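# Transfer 96-well plate from bench spot B1 to nest N1

## Task

Carry the 96-well plate from bench position B1 into plate nest N1 so that it rests level between the nest's locators, with its A1 well (the clipped corner of the plate) at the nest corner labelled A1. Releasing it from a few millimetres up is fine, but a much larger drop into N1 fails. The plate must stay in place on its own, not because the robot is holding it. Open the gripper and pull the arm away at the end.

## Robot and tools

Robot: one six-joint arm carrying a two-finger parallel gripper. Its base may sit slightly tilted relative to the table. Cameras: cam_head_left and cam_head_right (896x504), cam_high (896x504), cam_low (896x504) and cam_wrist (616x616, fisheye). Approximate intrinsics are supplied for each camera.

Frame: all reported positions use the scene frame. The origin is on the table surface directly beneath the arm base, +z is up, and +y points left when facing along +x. The state line reports end_effector_position in metres and end_effector_quat_wxyz. This printed hand position can be somewhat off, and the error grows as the arm reaches farther. Gripper axes: the fingers extend along the gripper's +z and open and close along its y. end_effector_position is the point between the pads when they are shut. The fingertips stick out about 33 mm past that point when closed and about 9 mm when fully open. Closing pushes the tips roughly 24 mm farther from the arm, so keep that much clearance above a surface before you squeeze.

execute_actions takes "actions", a list holding zero or one item, plus an optional "pictures" boolean (pictures come by default). An empty list sends nothing and just reports the state. A motion item has "rows" (1 to 15 rows) and optional "steps" (1 to 15, default 15). Each step lasts 1/30 s. Row i is used on step i, and the final row repeats if there are fewer rows than steps. A wait item has only "steps" (up to 300). It returns once that many steps have passed since the previous result, and your reply time counts toward them. A refused call sends nothing.

Each row is one list of 9 numbers for the single arm. The first six are absolute target angles in radians, not offsets, in this order: J1 waist (-3.491 to 3.491), J2 shoulder (-3.140 to 3.140), J3 elbow (-1.187 to 4.328), J4 forearm roll (-3.316 to 3.316), J5 wrist pitch (-3.140 to 3.140), J6 wrist roll (-3.927 to 3.927). They use the same convention as the Joint positions line. A target more than 0.010 rad beyond a range end, and also farther out than that joint's last reported angle, gets the call refused. True ends may differ from these by up to 0.010 rad. A target past the true end is clipped to it, and "joint sent to its limit" may then appear, possibly about an earlier, still-running action. If that line is missing, it does not prove more travel exists.

The last three numbers are gripper settings, each in [-1, 1] on a unitless scale. position: +1 is fully open (140 mm), the pads touch near -0.8, and -1 closes until something blocks the fingers. force_limit: grip strength on parts up to 40 mm wide, about 14 N at -1, 60 N at 0, 107 N at +1. speed: rate the pad gap changes, about 30 mm/s at -1, 140 at 0, 250 at +1.

Motion limits: joint targets change at most 2.62 rad/s (waist, shoulder), 3.14 (elbow) or 3.93 (the three wrist joints). Reaching full speed from rest takes 0.5 s, and all joints are slowed together so they arrive together. Each step, a target may lead the measured angle by at most 0.805 rad (waist, shoulder), 0.966 (elbow) or 1.21 (wrist joints). If the targets would put the hand more than 70 mm from where it is now, all of them are pulled back toward the current angles. Long moves therefore need several calls.

Between calls the simulation keeps running. The arm keeps heading for the last row you sent until it has nearly stopped moving (a blocked or very slow motion counts as stopped) or a step is HELD. After that, only a fresh action moves it farther. Fingers that are still opening or closing keep going.

Result lines: Joint positions and Joint velocities, in column order (rad, rad/s). object_status: 0 moving, 1 blocked while opening, 2 blocked while closing (the normal sign of a grip), 3 reached the commanded position or the pads met (a thin part may still be held). It settles shortly after the fingers stop. position_measured is in counts, not linear in mm: 3 is fully open, 230 is pads touching. Stopped fingers stay put until the position number changes by at least 0.01, or the held part slips or is lost; then they close further, up to the commanded position. To squeeze harder while status is 2, raise force_limit and switch position between -1 and -0.98. HELD marks steps on which your row was not sent, fully or in part. "joint command not followed" means the clearance check altered or blocked targets; mounting blocks and posts count as part of the arm. Flange force is the estimated outside force on the gripper, including held weight. It is noisy, worst during acceleration or right after a sudden stop, and it may say "no reading".

Faults: if contact torque reaches a joint's load limit (148 N m for waist, shoulder and elbow, 37.2 N m for the three wrist joints, with held weight included), or an outside force on the arm, tool or load reaches 150 N, the arm halts for 10 s, drops the rest of the call, and yields to the contact. MOTOR HOT warns that a loaded motor is heating up. An OVER-TEMPERATURE FAULT brakes the arm until it cools.

zoom_image: "camera" (one of the five names) and "region" [x0, y0, x1, y1] in that camera's pixels, origin at top left, at most 504 by 504. It returns a closer look at the latest image.

finished_scene: "scene" (integer, the current scene number). It ends the scene permanently and reports whether the goal was met, and the goal must still hold then. Replying without any tool call ends everything.

Avoid: knocking or placing anything off the table, dropping the plate, slamming it down, hard impacts and strong pushes. Loose items may occasionally get a brief outside shove, so check the plate's position before grasping and after placing it.

Each tool is called by a JSON object that holds its "api" and its "payload", one argument or row to a line.

## Session

{"api": "execute_actions", "payload": {
  "actions": []
}}

Scene clock: 0.00 s of 8400.00 s.
end_effector_position=(-0.1434, +0.5365, +0.3491) position_measured=3 object_status=3 end_effector_quat_wxyz=(+0.499, +0.854, -0.107, -0.099)
Joint positions: [ 1.695  0.694  0.701 -0.395 -2.006 -0.551]
Joint velocities: [ 0.     0.    -0.    -0.    -0.001  0.001]
Flange force (N, the push that the arm receives, along the gripper's own x y z axes): no reading

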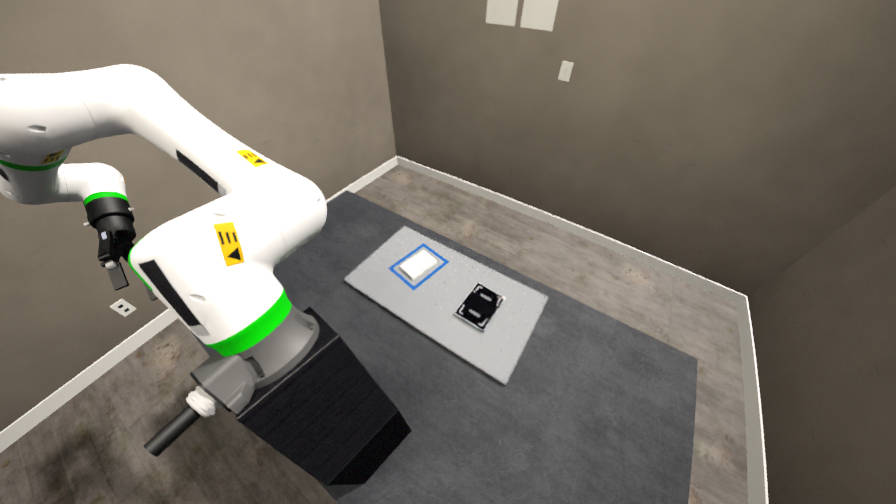

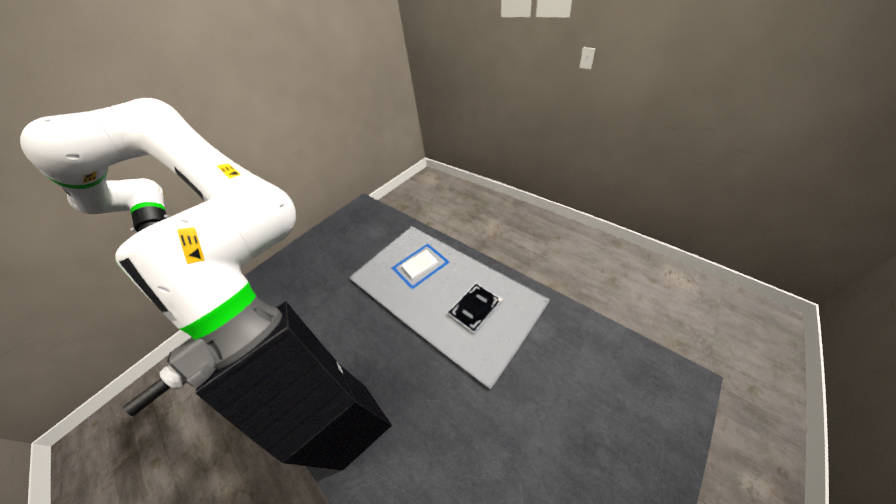

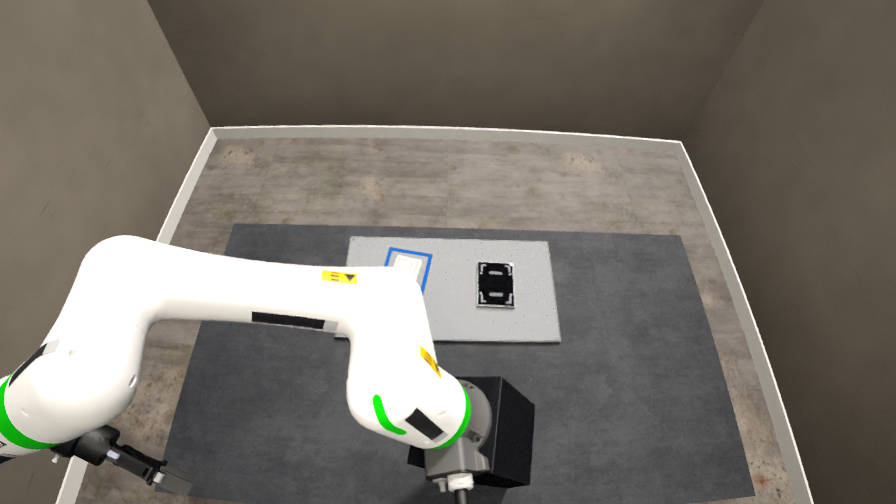

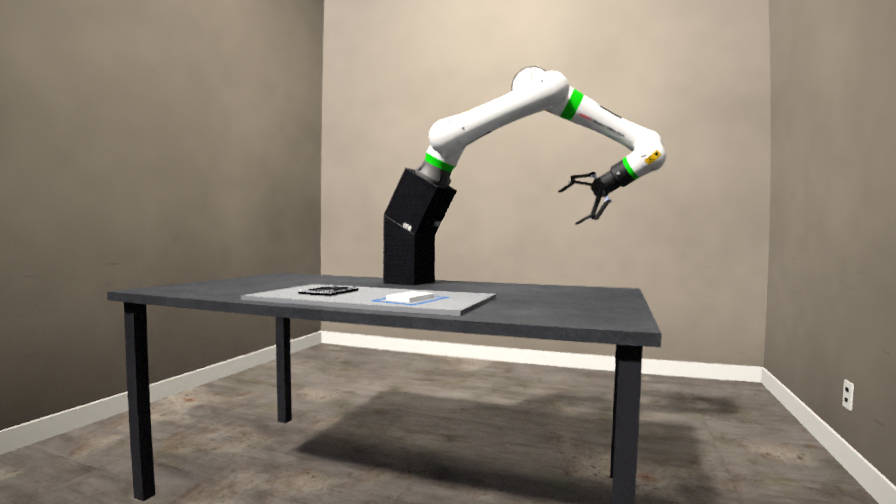

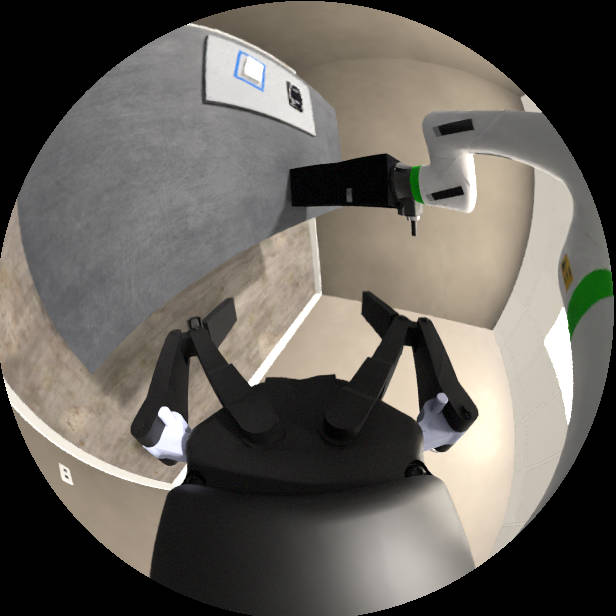

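{"api": "execute_actions", "payload": {
  "actions": [
    {"rows":[[0.7,0.5,0.1,-0.6,-1.1,-1.3,1,-0.4,0]]}
  ],
  "pictures": false
}}

{"api": "execute_actions", "payload": {
  "actions": [
    {"steps":22}
  ],
  "pictures": false
}}

{"api": "execute_actions", "payload": {
  "actions": [
    {"rows":[[0.233,0.679,-0.042,-0.688,-0.715,-1.668,1,-0.4,0]]}
  ],
  "pictures": false
}}

{"api": "execute_actions", "payload": {
  "actions": [
    {"steps":45}
  ]
}}

{"api": "zoom_image", "payload": {
  "camera": "cam_wrist",
  "region": [200,190,410,400]
}}

Scene clock: 4.37 s of 8400.00 s.
end_effector_position=(-0.0069, +0.5498, +0.2607) position_measured=3 object_status=3 end_effector_quat_wxyz=(+0.421, +0.787, -0.442, -0.092)
Joint positions: [ 1.363  0.624  0.484 -0.469 -1.679 -0.821]
Joint velocities: [-0.81  -0.152 -0.472 -0.16   0.702 -0.582]
Flange force (N, the push that the arm receives, along the gripper's own x y z axes): [2.8 1.9 3.7]
Steps of this call (steps 1 to 90: nothing new was sent; then 0.87 s passed at rest; steps 91 to 105: all 15 steps of this action). Readings (joint positions | what the end effector reports):
91: [1.695 0.694 0.701 -0.395 -2.005 -0.551] | position_measured=3 object_status=3
92: [1.691 0.693 0.698 -0.396 -2.001 -0.555] | position_measured=3 object_status=3
94: [1.666 0.687 0.679 -0.402 -1.972 -0.579] | position_measured=3 object_status=3
98: [1.558 0.662 0.602 -0.428 -1.857 -0.674] | position_measured=3 object_status=3
105: the state above

Scene clock: 5.10 s of 8400.00 s.
end_effector_position=(+0.2973, +0.4673, +0.1958) position_measured=3 object_status=3 end_effector_quat_wxyz=(-0.212, -0.441, +0.870, +0.060)
Joint positions: [ 0.792  0.517  0.153 -0.582 -1.18  -1.234]
Joint velocities: [-0.726 -0.136 -0.422 -0.143  0.629 -0.52 ]
Flange force (N, the push that the arm receives, along the gripper's own x y z axes): [10.0 1.1 0.9]
Steps of this call (steps 1 to 22: the robot went on to your last target). Readings (joint positions | what the end effector reports):
1: [1.335 0.619 0.469 -0.474 -1.655 -0.841] | position_measured=3 object_status=3
2: [1.308 0.614 0.453 -0.479 -1.632 -0.860] | position_measured=3 object_status=3
4: [1.254 0.604 0.421 -0.490 -1.584 -0.900] | position_measured=3 object_status=3
8: [1.148 0.584 0.360 -0.511 -1.491 -0.976] | position_measured=3 object_status=3
22: the state above

Scene clock: 5.60 s of 8400.00 s.
end_effector_position=(+0.4629, +0.3016, +0.1615) position_measured=3 object_status=3 end_effector_quat_wxyz=(-0.086, -0.119, +0.989, +0.021)
Joint positions: [ 0.456  0.603  0.032 -0.646 -0.9   -1.494]
Joint velocities: [-0.642  0.22  -0.213 -0.121  0.528 -0.498]
Flange force (N, the push that the arm receives, along the gripper's own x y z axes): [2.1 -2.7 -0.3]
Steps of this call (steps 1 to 15: all 15 steps of this action). Readings (joint positions | what the end effector reports):
1: [0.767 0.513 0.139 -0.587 -1.159 -1.252] | position_measured=3 object_status=3
2: [0.743 0.511 0.127 -0.591 -1.139 -1.269] | position_measured=3 object_status=3
4: [0.698 0.518 0.112 -0.600 -1.101 -1.305] | position_measured=3 object_status=3
8: [0.610 0.550 0.083 -0.617 -1.028 -1.374] | position_measured=3 object_status=3
15: the state above

Scene clock: 7.10 s of 8400.00 s.
end_effector_position=(+0.5343, +0.1483, +0.1576) position_measured=3 object_status=3 end_effector_quat_wxyz=(+0.000, +0.113, +0.994, -0.005)
Joint positions: [ 0.233  0.679 -0.042 -0.688 -0.715 -1.668]
Joint velocities: [ 0.     0.    -0.    -0.     0.001  0.   ]
Flange force (N, the push that the arm receives, along the gripper's own x y z axes): [9.1 -1.8 -3.2]
Steps of this call (steps 1 to 30: the robot went on to your last target; steps 31 to 45: nothing new was sent). Readings (joint positions | what the end effector reports):
1: [0.434 0.610 0.025 -0.650 -0.882 -1.511] | position_measured=3 object_status=3
2: [0.413 0.617 0.018 -0.654 -0.864 -1.528] | position_measured=3 object_status=3
4: [0.369 0.632 0.003 -0.662 -0.828 -1.562] | position_measured=3 object_status=3
8: [0.283 0.662 -0.025 -0.678 -0.757 -1.629] | position_measured=3 object_status=3
45: the state above
The arm was judged still, so your last target was given up. Only a new action makes it travel on or press farther. Fingers that are still opening or closing keep moving.

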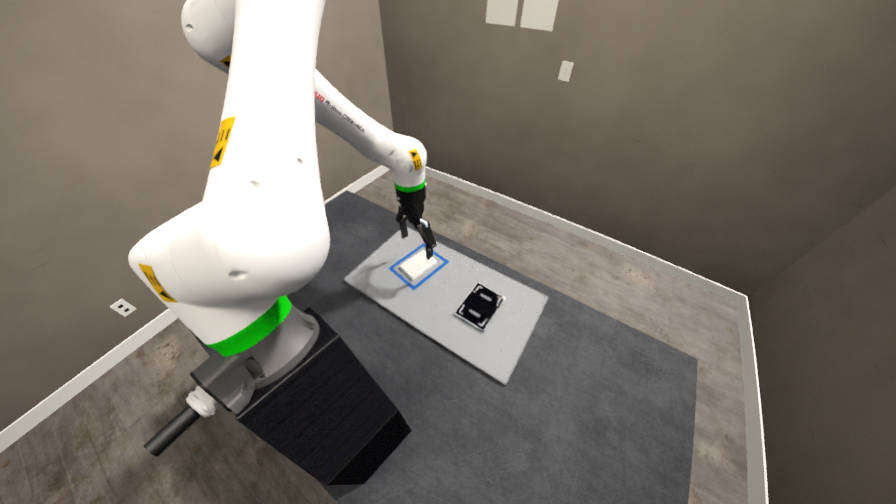

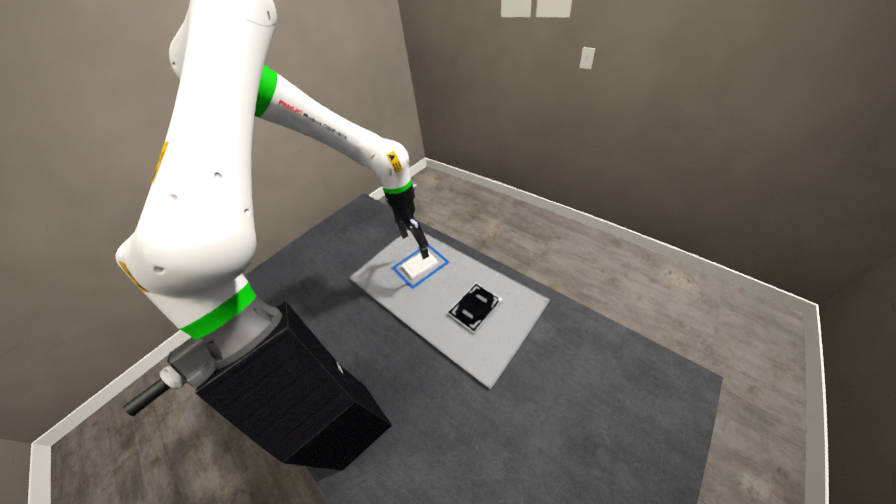

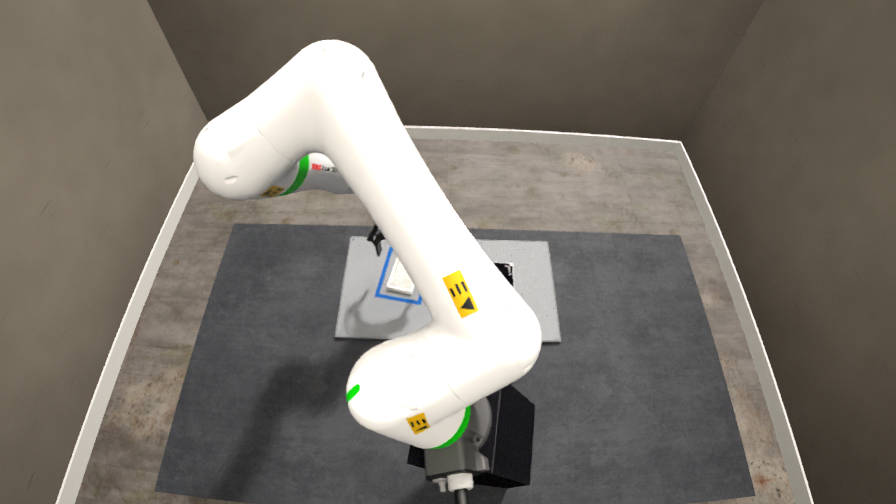

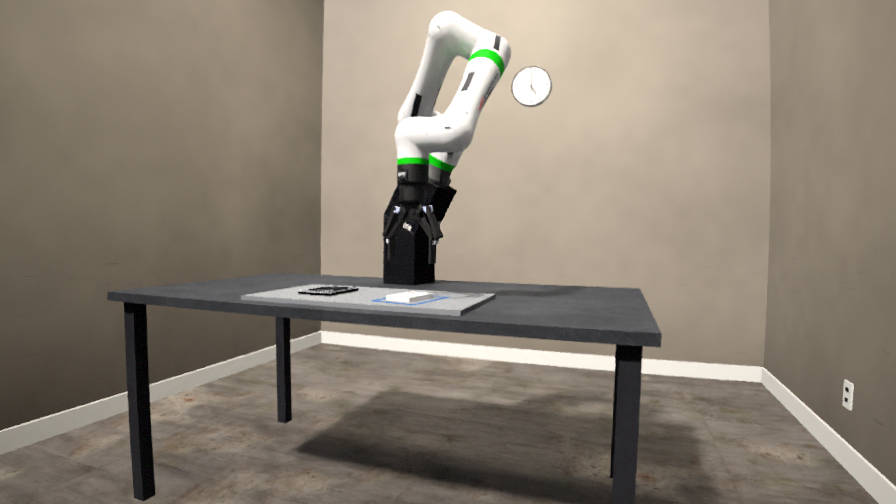

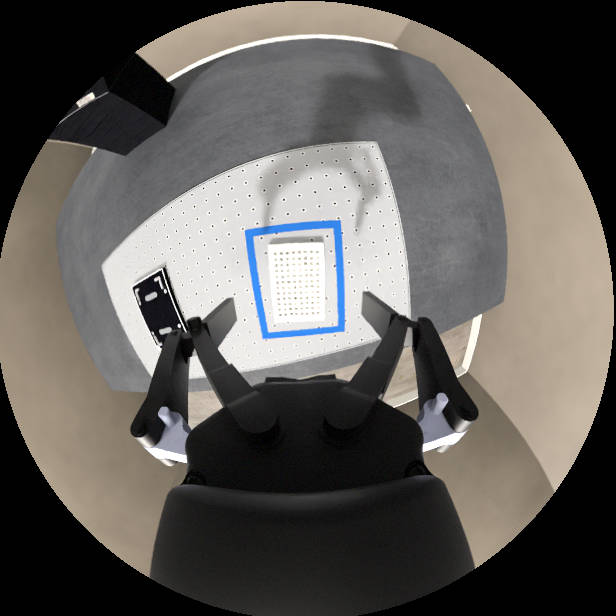

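Region (200, 190, 410, 400) of cam_wrist's 616x616 image, scaled by 2.400, with more detail than that image has.

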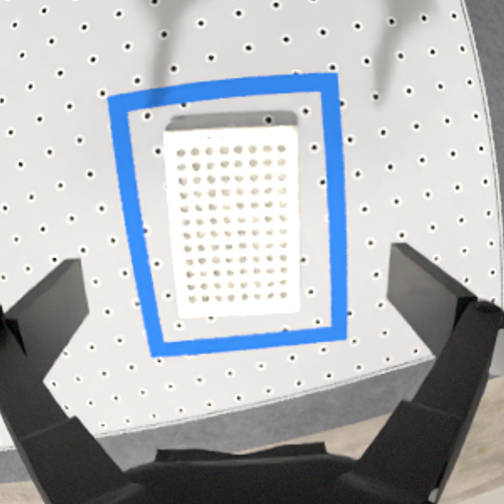

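{"api": "execute_actions", "payload": {
  "actions": [
    {"rows":[[0.282,0.8449,0.0312,-0.7818,-0.6236,-1.6,0.7,-0.4,0]]}
  ]
}}

{"api": "zoom_image", "payload": {
  "camera": "cam_wrist",
  "region": [215,210,385,380]
}}

{"api": "zoom_image", "payload": {
  "camera": "cam_low",
  "region": [360,250,460,320]
}}

Scene clock: 11.43 s of 8400.00 s.
end_effector_position=(+0.5287, +0.1472, +0.0730) position_measured=41 object_status=3 end_effector_quat_wxyz=(+0.000, +0.113, +0.994, -0.000)
Joint positions: [ 0.282  0.845  0.031 -0.782 -0.624 -1.6  ]
Joint velocities: [ 0.001  0.    -0.001 -0.001  0.     0.   ]
Flange force (N, the push that the arm receives, along the gripper's own x y z axes): [3.9 -1.5 -4.3]
Steps of this call (steps 1 to 90: nothing new was sent; then 0.83 s passed at rest; steps 91 to 105: all 15 steps of this action). Readings (joint positions | what the end effector reports):
91: [0.233 0.679 -0.042 -0.688 -0.715 -1.668] | position_measured=3 object_status=0
92: [0.234 0.683 -0.040 -0.690 -0.712 -1.667] | position_measured=8 object_status=0
94: [0.242 0.708 -0.029 -0.705 -0.699 -1.656] | position_measured=23 object_status=0
98: [0.271 0.808 0.014 -0.761 -0.644 -1.615] | position_measured=41 object_status=0
105: the state above

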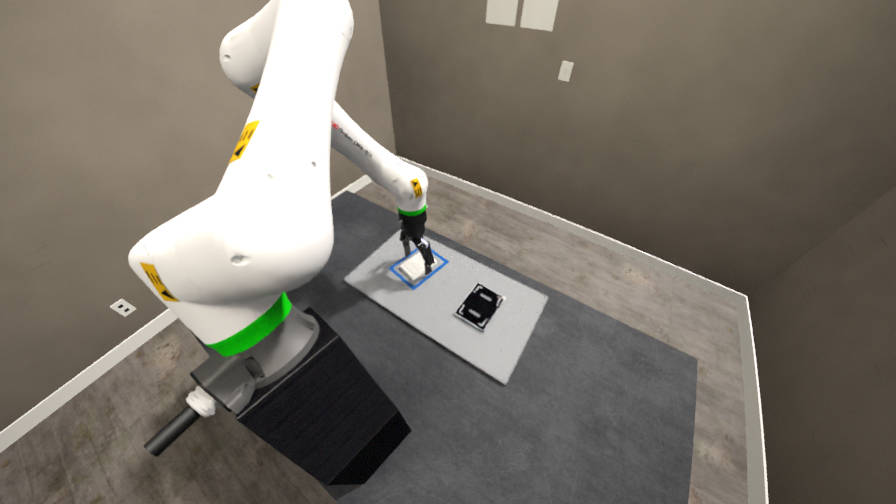

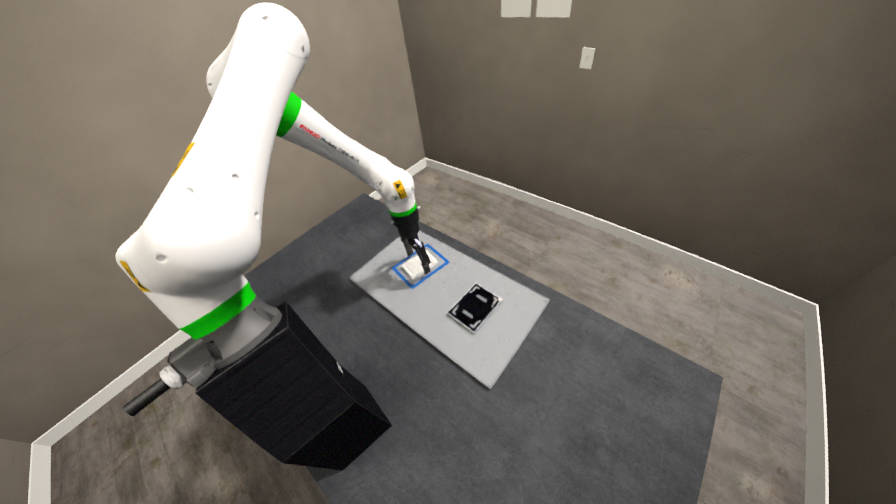

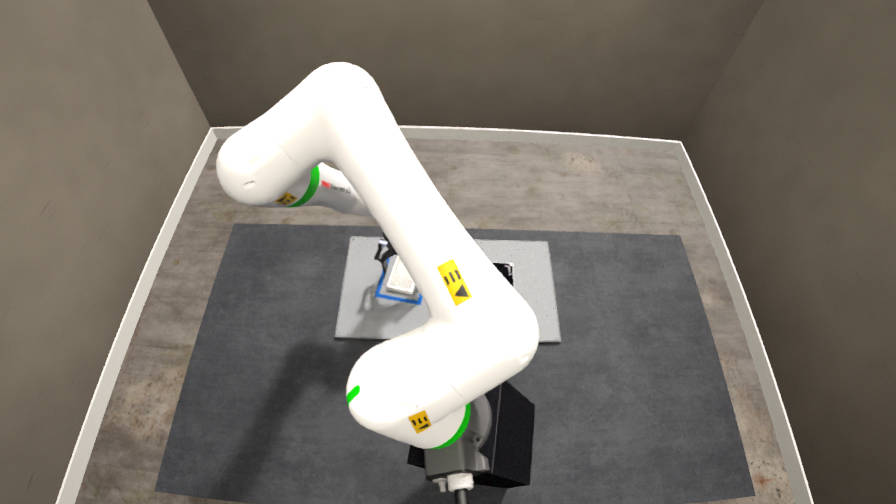

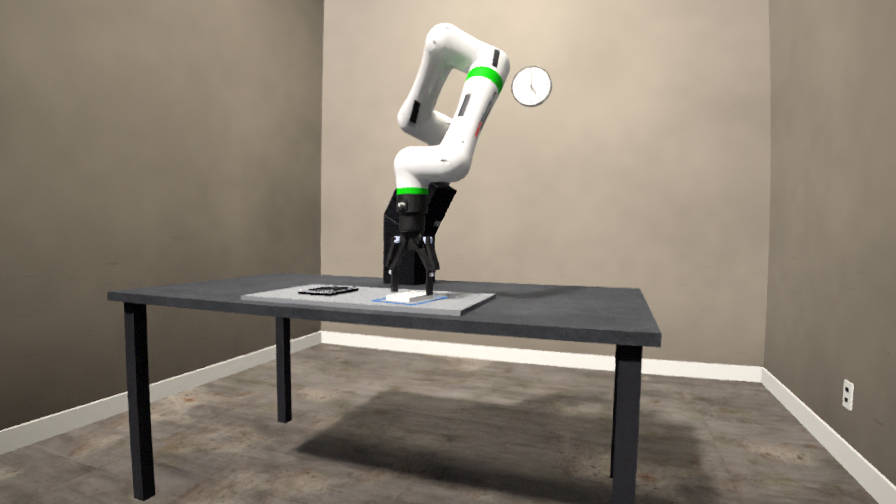

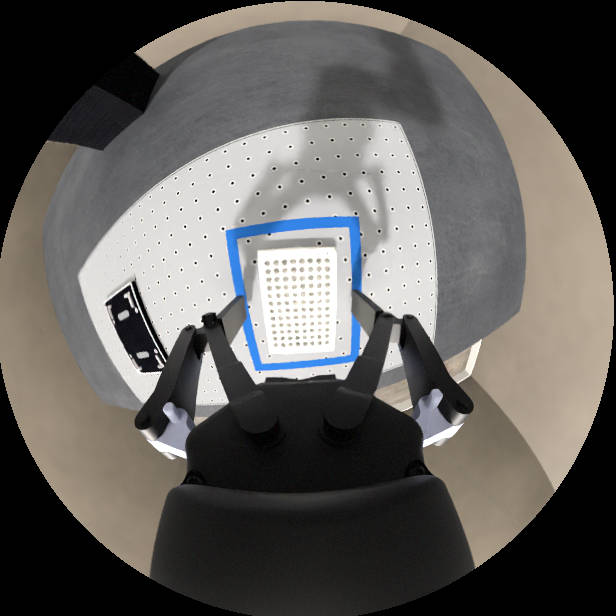

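Region (215, 210, 385, 380) of cam_wrist's 616x616 image, scaled by 2.965, with more detail than that image has.

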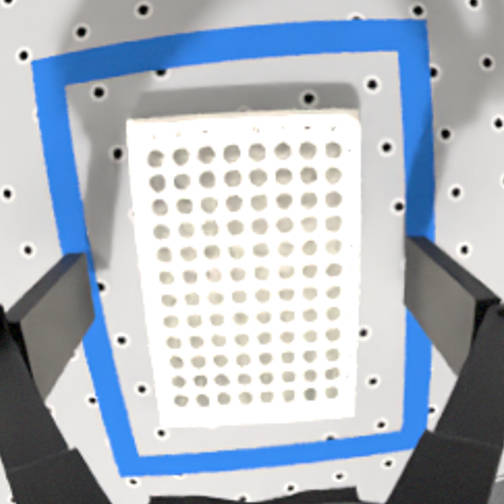

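Region (360, 250, 460, 320) of cam_low's 896x504 image, scaled by 5.040, with more detail than that image has; it fills the top 353 rows of this view, and the rest is white.

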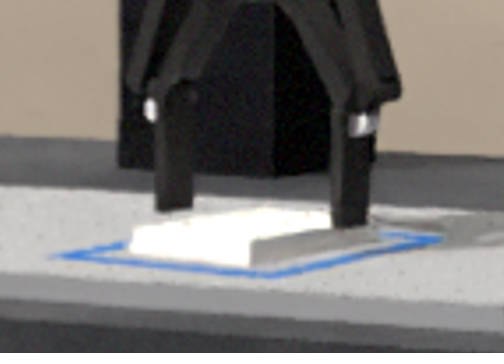

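{"api": "execute_actions", "payload": {
  "actions": [
    {"rows":[[0.282,0.8449,0.0312,-0.7818,-0.6236,-1.6,-1,-0.3,-0.4]]}
  ],
  "pictures": false
}}

{"api": "execute_actions", "payload": {
  "actions": [
    {"steps":10}
  ],
  "pictures": false
}}

{"api": "execute_actions", "payload": {
  "actions": [
    {"rows":[[0.247,0.729,-0.02,-0.716,-0.688,-1.6,-1,-0.3,-0.4]],"steps":10}
  ],
  "pictures": false
}}

{"api": "execute_actions", "payload": {
  "actions": [
    {"rows":[[-0.2442,1.0706,0.0894,-0.7938,-0.7438,2.315,-1,-0.3,-0.4]]}
  ],
  "pictures": false
}}

{"api": "execute_actions", "payload": {
  "actions": [
    {"steps":60}
  ]
}}

{"api": "zoom_image", "payload": {
  "camera": "cam_wrist",
  "region": [215,210,385,380]
}}

{"api": "zoom_image", "payload": {
  "camera": "cam_low",
  "region": [280,250,380,310]
}}

Scene clock: 18.57 s of 8400.00 s.
end_effector_position=(+0.5286, +0.1472, +0.0729) position_measured=109 object_status=0 end_effector_quat_wxyz=(+0.000, +0.113, +0.994, -0.000)
Joint positions: [ 0.282  0.845  0.031 -0.782 -0.624 -1.6  ]
Joint velocities: [ 0.  0. -0.  0. -0.  0.]
Flange force (N, the push that the arm receives, along the gripper's own x y z axes): [10.1 -3.4 -32.7]
Steps of this call (steps 1 to 15: the robot went on to your last target; steps 16 to 90: nothing new was sent; then 3.63 s passed at rest; steps 91 to 105: all 15 steps of this action). Readings (joint positions | what the end effector reports):
91: [0.282 0.845 0.031 -0.782 -0.624 -1.600] | position_measured=41 object_status=0
92: [0.282 0.845 0.031 -0.782 -0.624 -1.600] | position_measured=44 object_status=0
94: [0.282 0.845 0.031 -0.782 -0.624 -1.600] | position_measured=54 object_status=0
98: [0.282 0.845 0.031 -0.782 -0.624 -1.600] | position_measured=75 object_status=0
105: the state above

Scene clock: 18.90 s of 8400.00 s.
end_effector_position=(+0.5286, +0.1472, +0.0729) position_measured=109 object_status=2 end_effector_quat_wxyz=(+0.000, +0.113, +0.994, -0.000)
Joint positions: [ 0.282  0.845  0.031 -0.782 -0.624 -1.6  ]
Joint velocities: [ 0.    -0.    -0.    -0.    -0.     0.001]
Flange force (N, the push that the arm receives, along the gripper's own x y z axes): [7.8 0.5 -29.0]
Steps of this call (steps 1 to 10: the robot went on to your last target). Readings (joint positions | what the end effector reports):
1: [0.282 0.845 0.031 -0.782 -0.624 -1.600] | position_measured=109 object_status=0
2: [0.282 0.845 0.031 -0.782 -0.624 -1.600] | position_measured=109 object_status=0
4: [0.282 0.845 0.031 -0.782 -0.624 -1.600] | position_measured=109 object_status=0
8: [0.282 0.845 0.031 -0.782 -0.624 -1.600] | position_measured=109 object_status=2
10: the state above

Scene clock: 19.23 s of 8400.00 s.
end_effector_position=(+0.5339, +0.1488, +0.1323) position_measured=109 object_status=2 end_effector_quat_wxyz=(+0.000, +0.089, +0.996, -0.003)
Joint positions: [ 0.247  0.729 -0.02  -0.716 -0.688 -1.6  ]
Joint velocities: [-0.003 -0.009 -0.008  0.009 -0.011 -0.001]
Flange force (N, the push that the arm receives, along the gripper's own x y z axes): [8.8 2.1 -26.9]
Steps of this call (steps 1 to 10: all 10 steps of this action). Readings (joint positions | what the end effector reports):
1: [0.282 0.845 0.031 -0.782 -0.624 -1.600] | position_measured=109 object_status=2
2: [0.281 0.841 0.029 -0.780 -0.626 -1.600] | position_measured=109 object_status=2
4: [0.273 0.816 0.018 -0.765 -0.640 -1.600] | position_measured=109 object_status=2
8: [0.250 0.738 -0.016 -0.722 -0.682 -1.600] | position_measured=109 object_status=2
10: the state above

Scene clock: 19.73 s of 8400.00 s.
end_effector_position=(+0.5434, +0.0111, +0.1232) position_measured=109 object_status=2 end_effector_quat_wxyz=(-0.003, -0.100, +0.995, -0.010)
Joint positions: [ 0.031  0.88   0.03  -0.752 -0.712 -0.96 ]
Joint velocities: [-0.511  0.353  0.109 -0.077 -0.058  1.985]
Flange force (N, the push that the arm receives, along the gripper's own x y z axes): [1.5 0.4 0.6]
Steps of this call (steps 1 to 15: all 15 steps of this action). Readings (joint positions | what the end effector reports):
1: [0.247 0.729 -0.020 -0.716 -0.688 -1.599] | position_measured=109 object_status=2
2: [0.244 0.731 -0.019 -0.717 -0.688 -1.593] | position_measured=109 object_status=2
4: [0.229 0.743 -0.014 -0.721 -0.690 -1.555] | position_measured=109 object_status=2
8: [0.160 0.791 0.002 -0.732 -0.698 -1.380] | position_measured=109 object_status=2
15: the state above

Scene clock: 21.73 s of 8400.00 s.
end_effector_position=(+0.5084, -0.1511, +0.1134) position_measured=109 object_status=2 end_effector_quat_wxyz=(+0.001, +1.000, -0.001, -0.000)
Joint positions: [-0.244  1.071  0.089 -0.794 -0.744  2.315]
Joint velocities: [-0.    -0.     0.     0.    -0.001  0.   ]
Flange force (N, the push that the arm receives, along the gripper's own x y z axes): [-2.7 -2.4 -1.0]
Steps of this call (steps 1 to 60: the robot went on to your last target). Readings (joint positions | what the end effector reports):
1: [0.014 0.892 0.034 -0.755 -0.714 -0.891] | position_measured=109 object_status=2
2: [-0.003 0.904 0.037 -0.757 -0.716 -0.819] | position_measured=109 object_status=2
4: [-0.035 0.926 0.044 -0.762 -0.720 -0.666] | position_measured=109 object_status=2
8: [-0.095 0.968 0.057 -0.771 -0.727 -0.316] | position_measured=109 object_status=2
60: the state above
The arm was judged still, so your last target was given up. Only a new action makes it travel on or press farther. Fingers that are still opening or closing keep moving.

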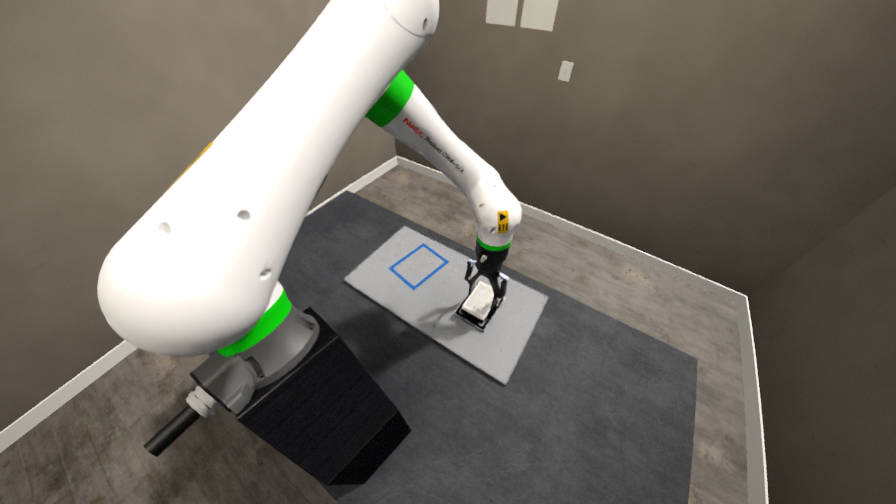

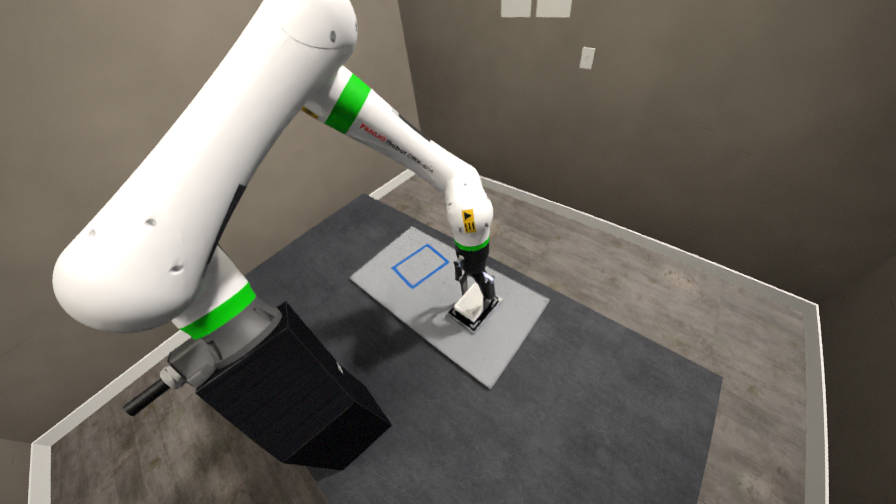

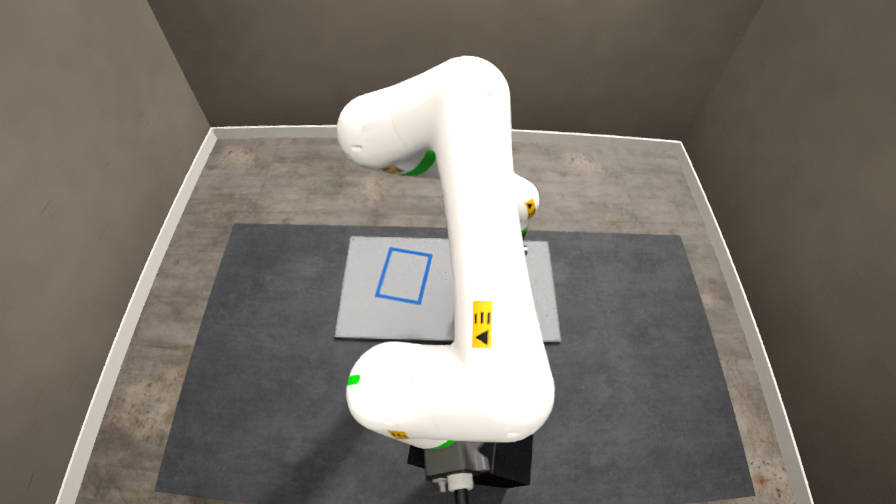

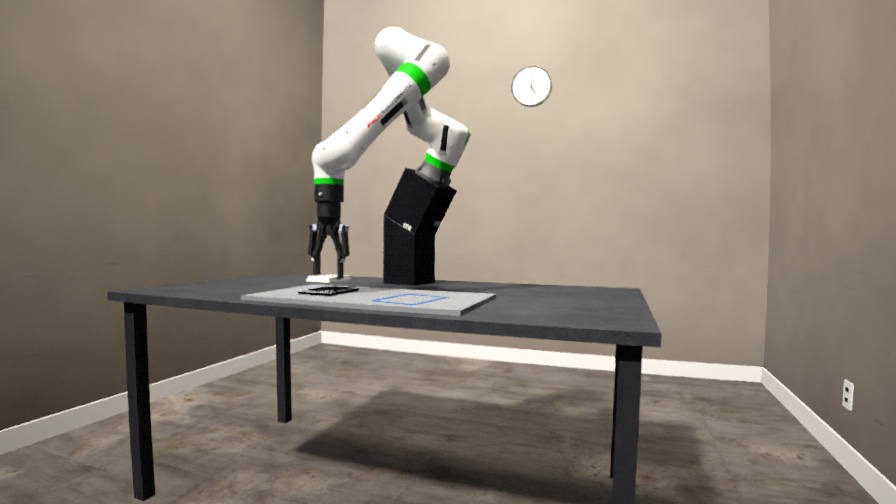

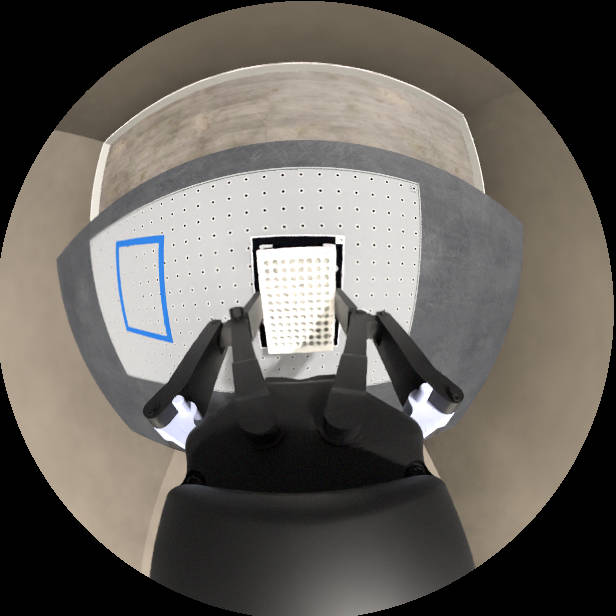

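Region (215, 210, 385, 380) of cam_wrist's 616x616 image, scaled by 2.965, with more detail than that image has.

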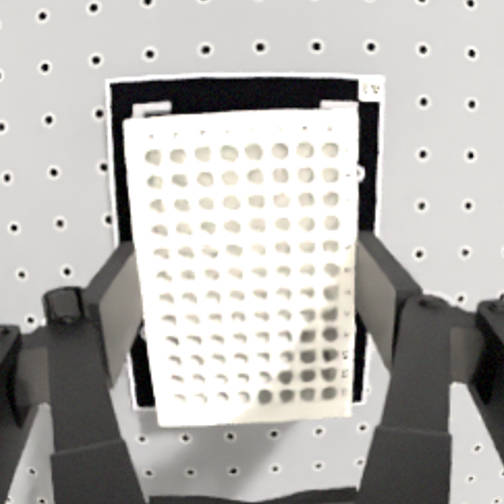

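Region (280, 250, 380, 310) of cam_low's 896x504 image, scaled by 5.040, with more detail than that image has; it fills the top 302 rows of this view, and the rest is white.

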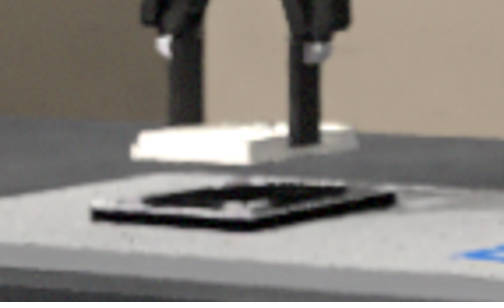

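{"api": "execute_actions", "payload": {
  "actions": [
    {"rows":[[-0.2288,1.1093,0.112,-0.8135,-0.7267,2.290,-1,-0.3,-0.4]]}
  ]
}}

{"api": "zoom_image", "payload": {
  "camera": "cam_wrist",
  "region": [215,210,385,380]
}}

{"api": "zoom_image", "payload": {
  "camera": "cam_low",
  "region": [280,250,380,310]
}}

Scene clock: 25.77 s of 8400.00 s.
end_effector_position=(+0.5087, -0.1509, +0.0932) position_measured=109 object_status=2 end_effector_quat_wxyz=(+0.001, +1.000, -0.018, -0.000)
Joint positions: [-0.229  1.109  0.112 -0.813 -0.727  2.29 ]
Joint velocities: [ 0.    -0.001 -0.     0.    -0.     0.001]
Flange force (N, the push that the arm receives, along the gripper's own x y z axes): [-4.3 -1.6 -1.8]
Steps of this call (steps 1 to 90: nothing new was sent; then 0.53 s passed at rest; steps 91 to 105: all 15 steps of this action). Readings (joint positions | what the end effector reports):
91: [-0.244 1.071 0.090 -0.794 -0.744 2.315] | position_measured=109 object_status=2
92: [-0.243 1.075 0.092 -0.796 -0.742 2.313] | position_measured=109 object_status=2
94: [-0.234 1.097 0.105 -0.807 -0.732 2.298] | position_measured=109 object_status=2
98: [-0.229 1.109 0.112 -0.813 -0.727 2.290] | position_measured=109 object_status=2
105: the state above

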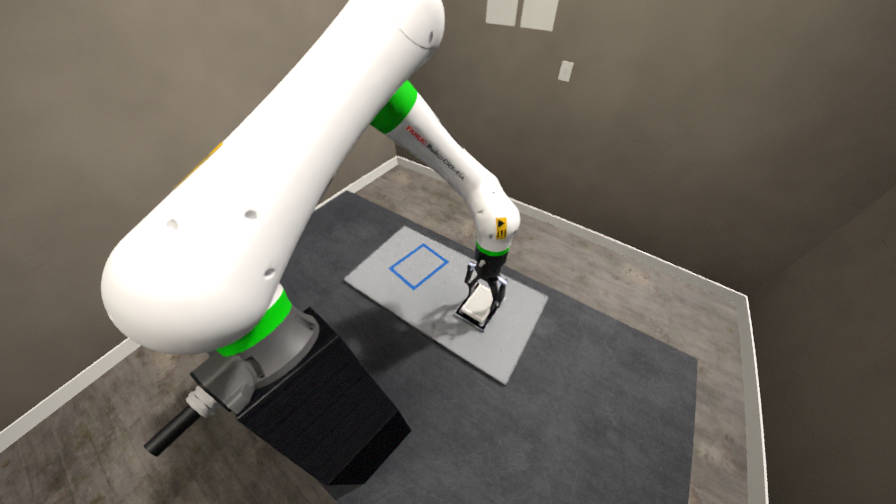

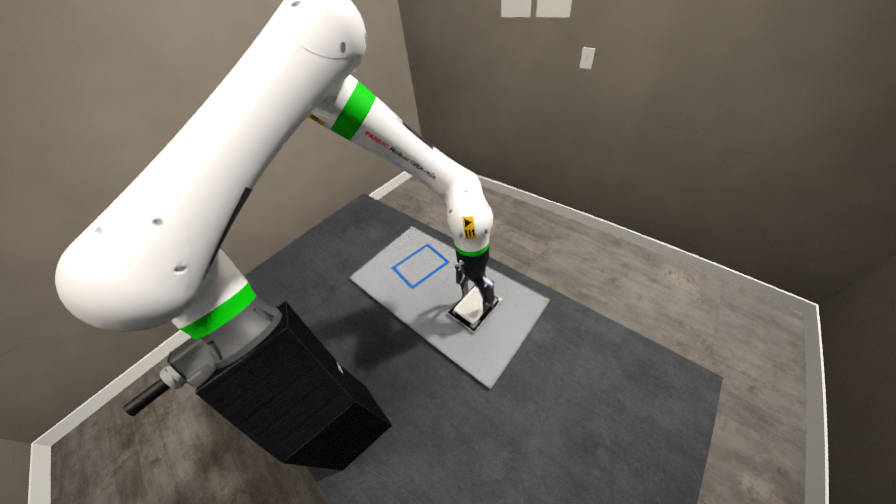

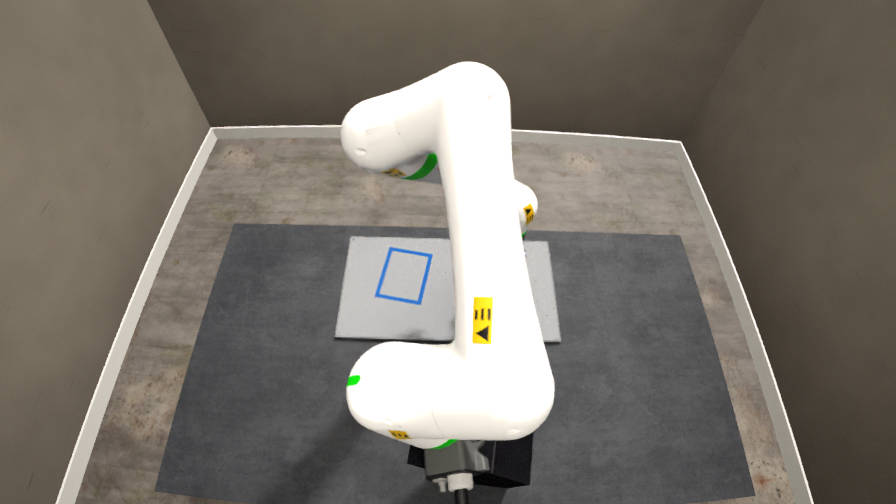

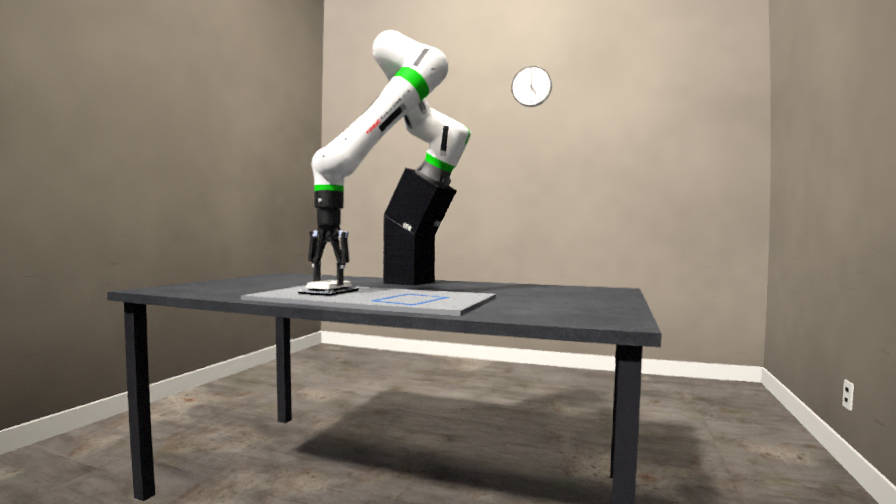

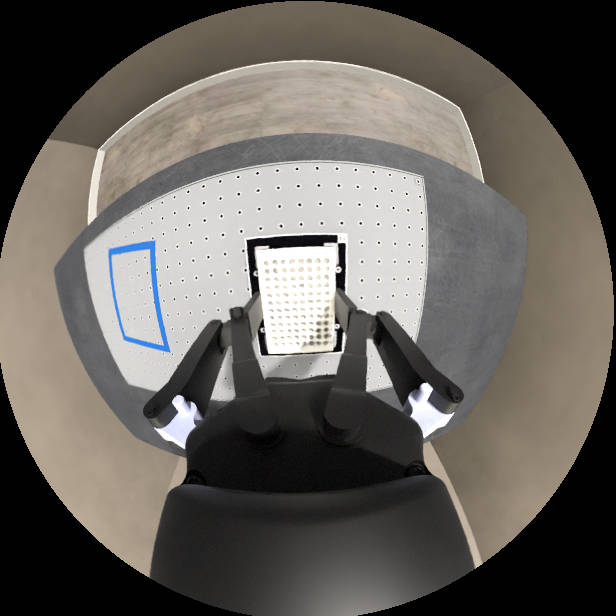

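Region (215, 210, 385, 380) of cam_wrist's 616x616 image, scaled by 2.965, with more detail than that image has.

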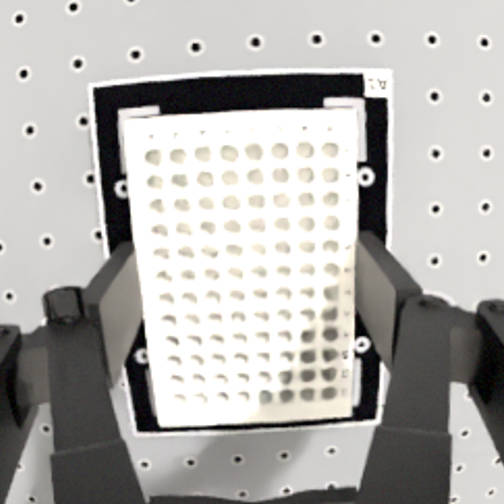

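Region (280, 250, 380, 310) of cam_low's 896x504 image, scaled by 5.040, with more detail than that image has; it fills the top 302 rows of this view, and the rest is white.

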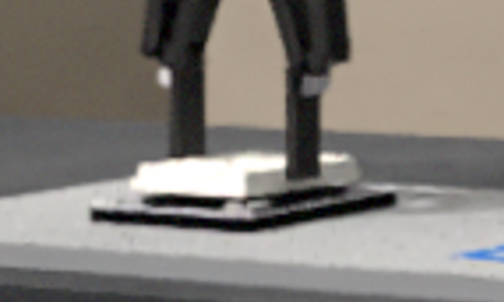

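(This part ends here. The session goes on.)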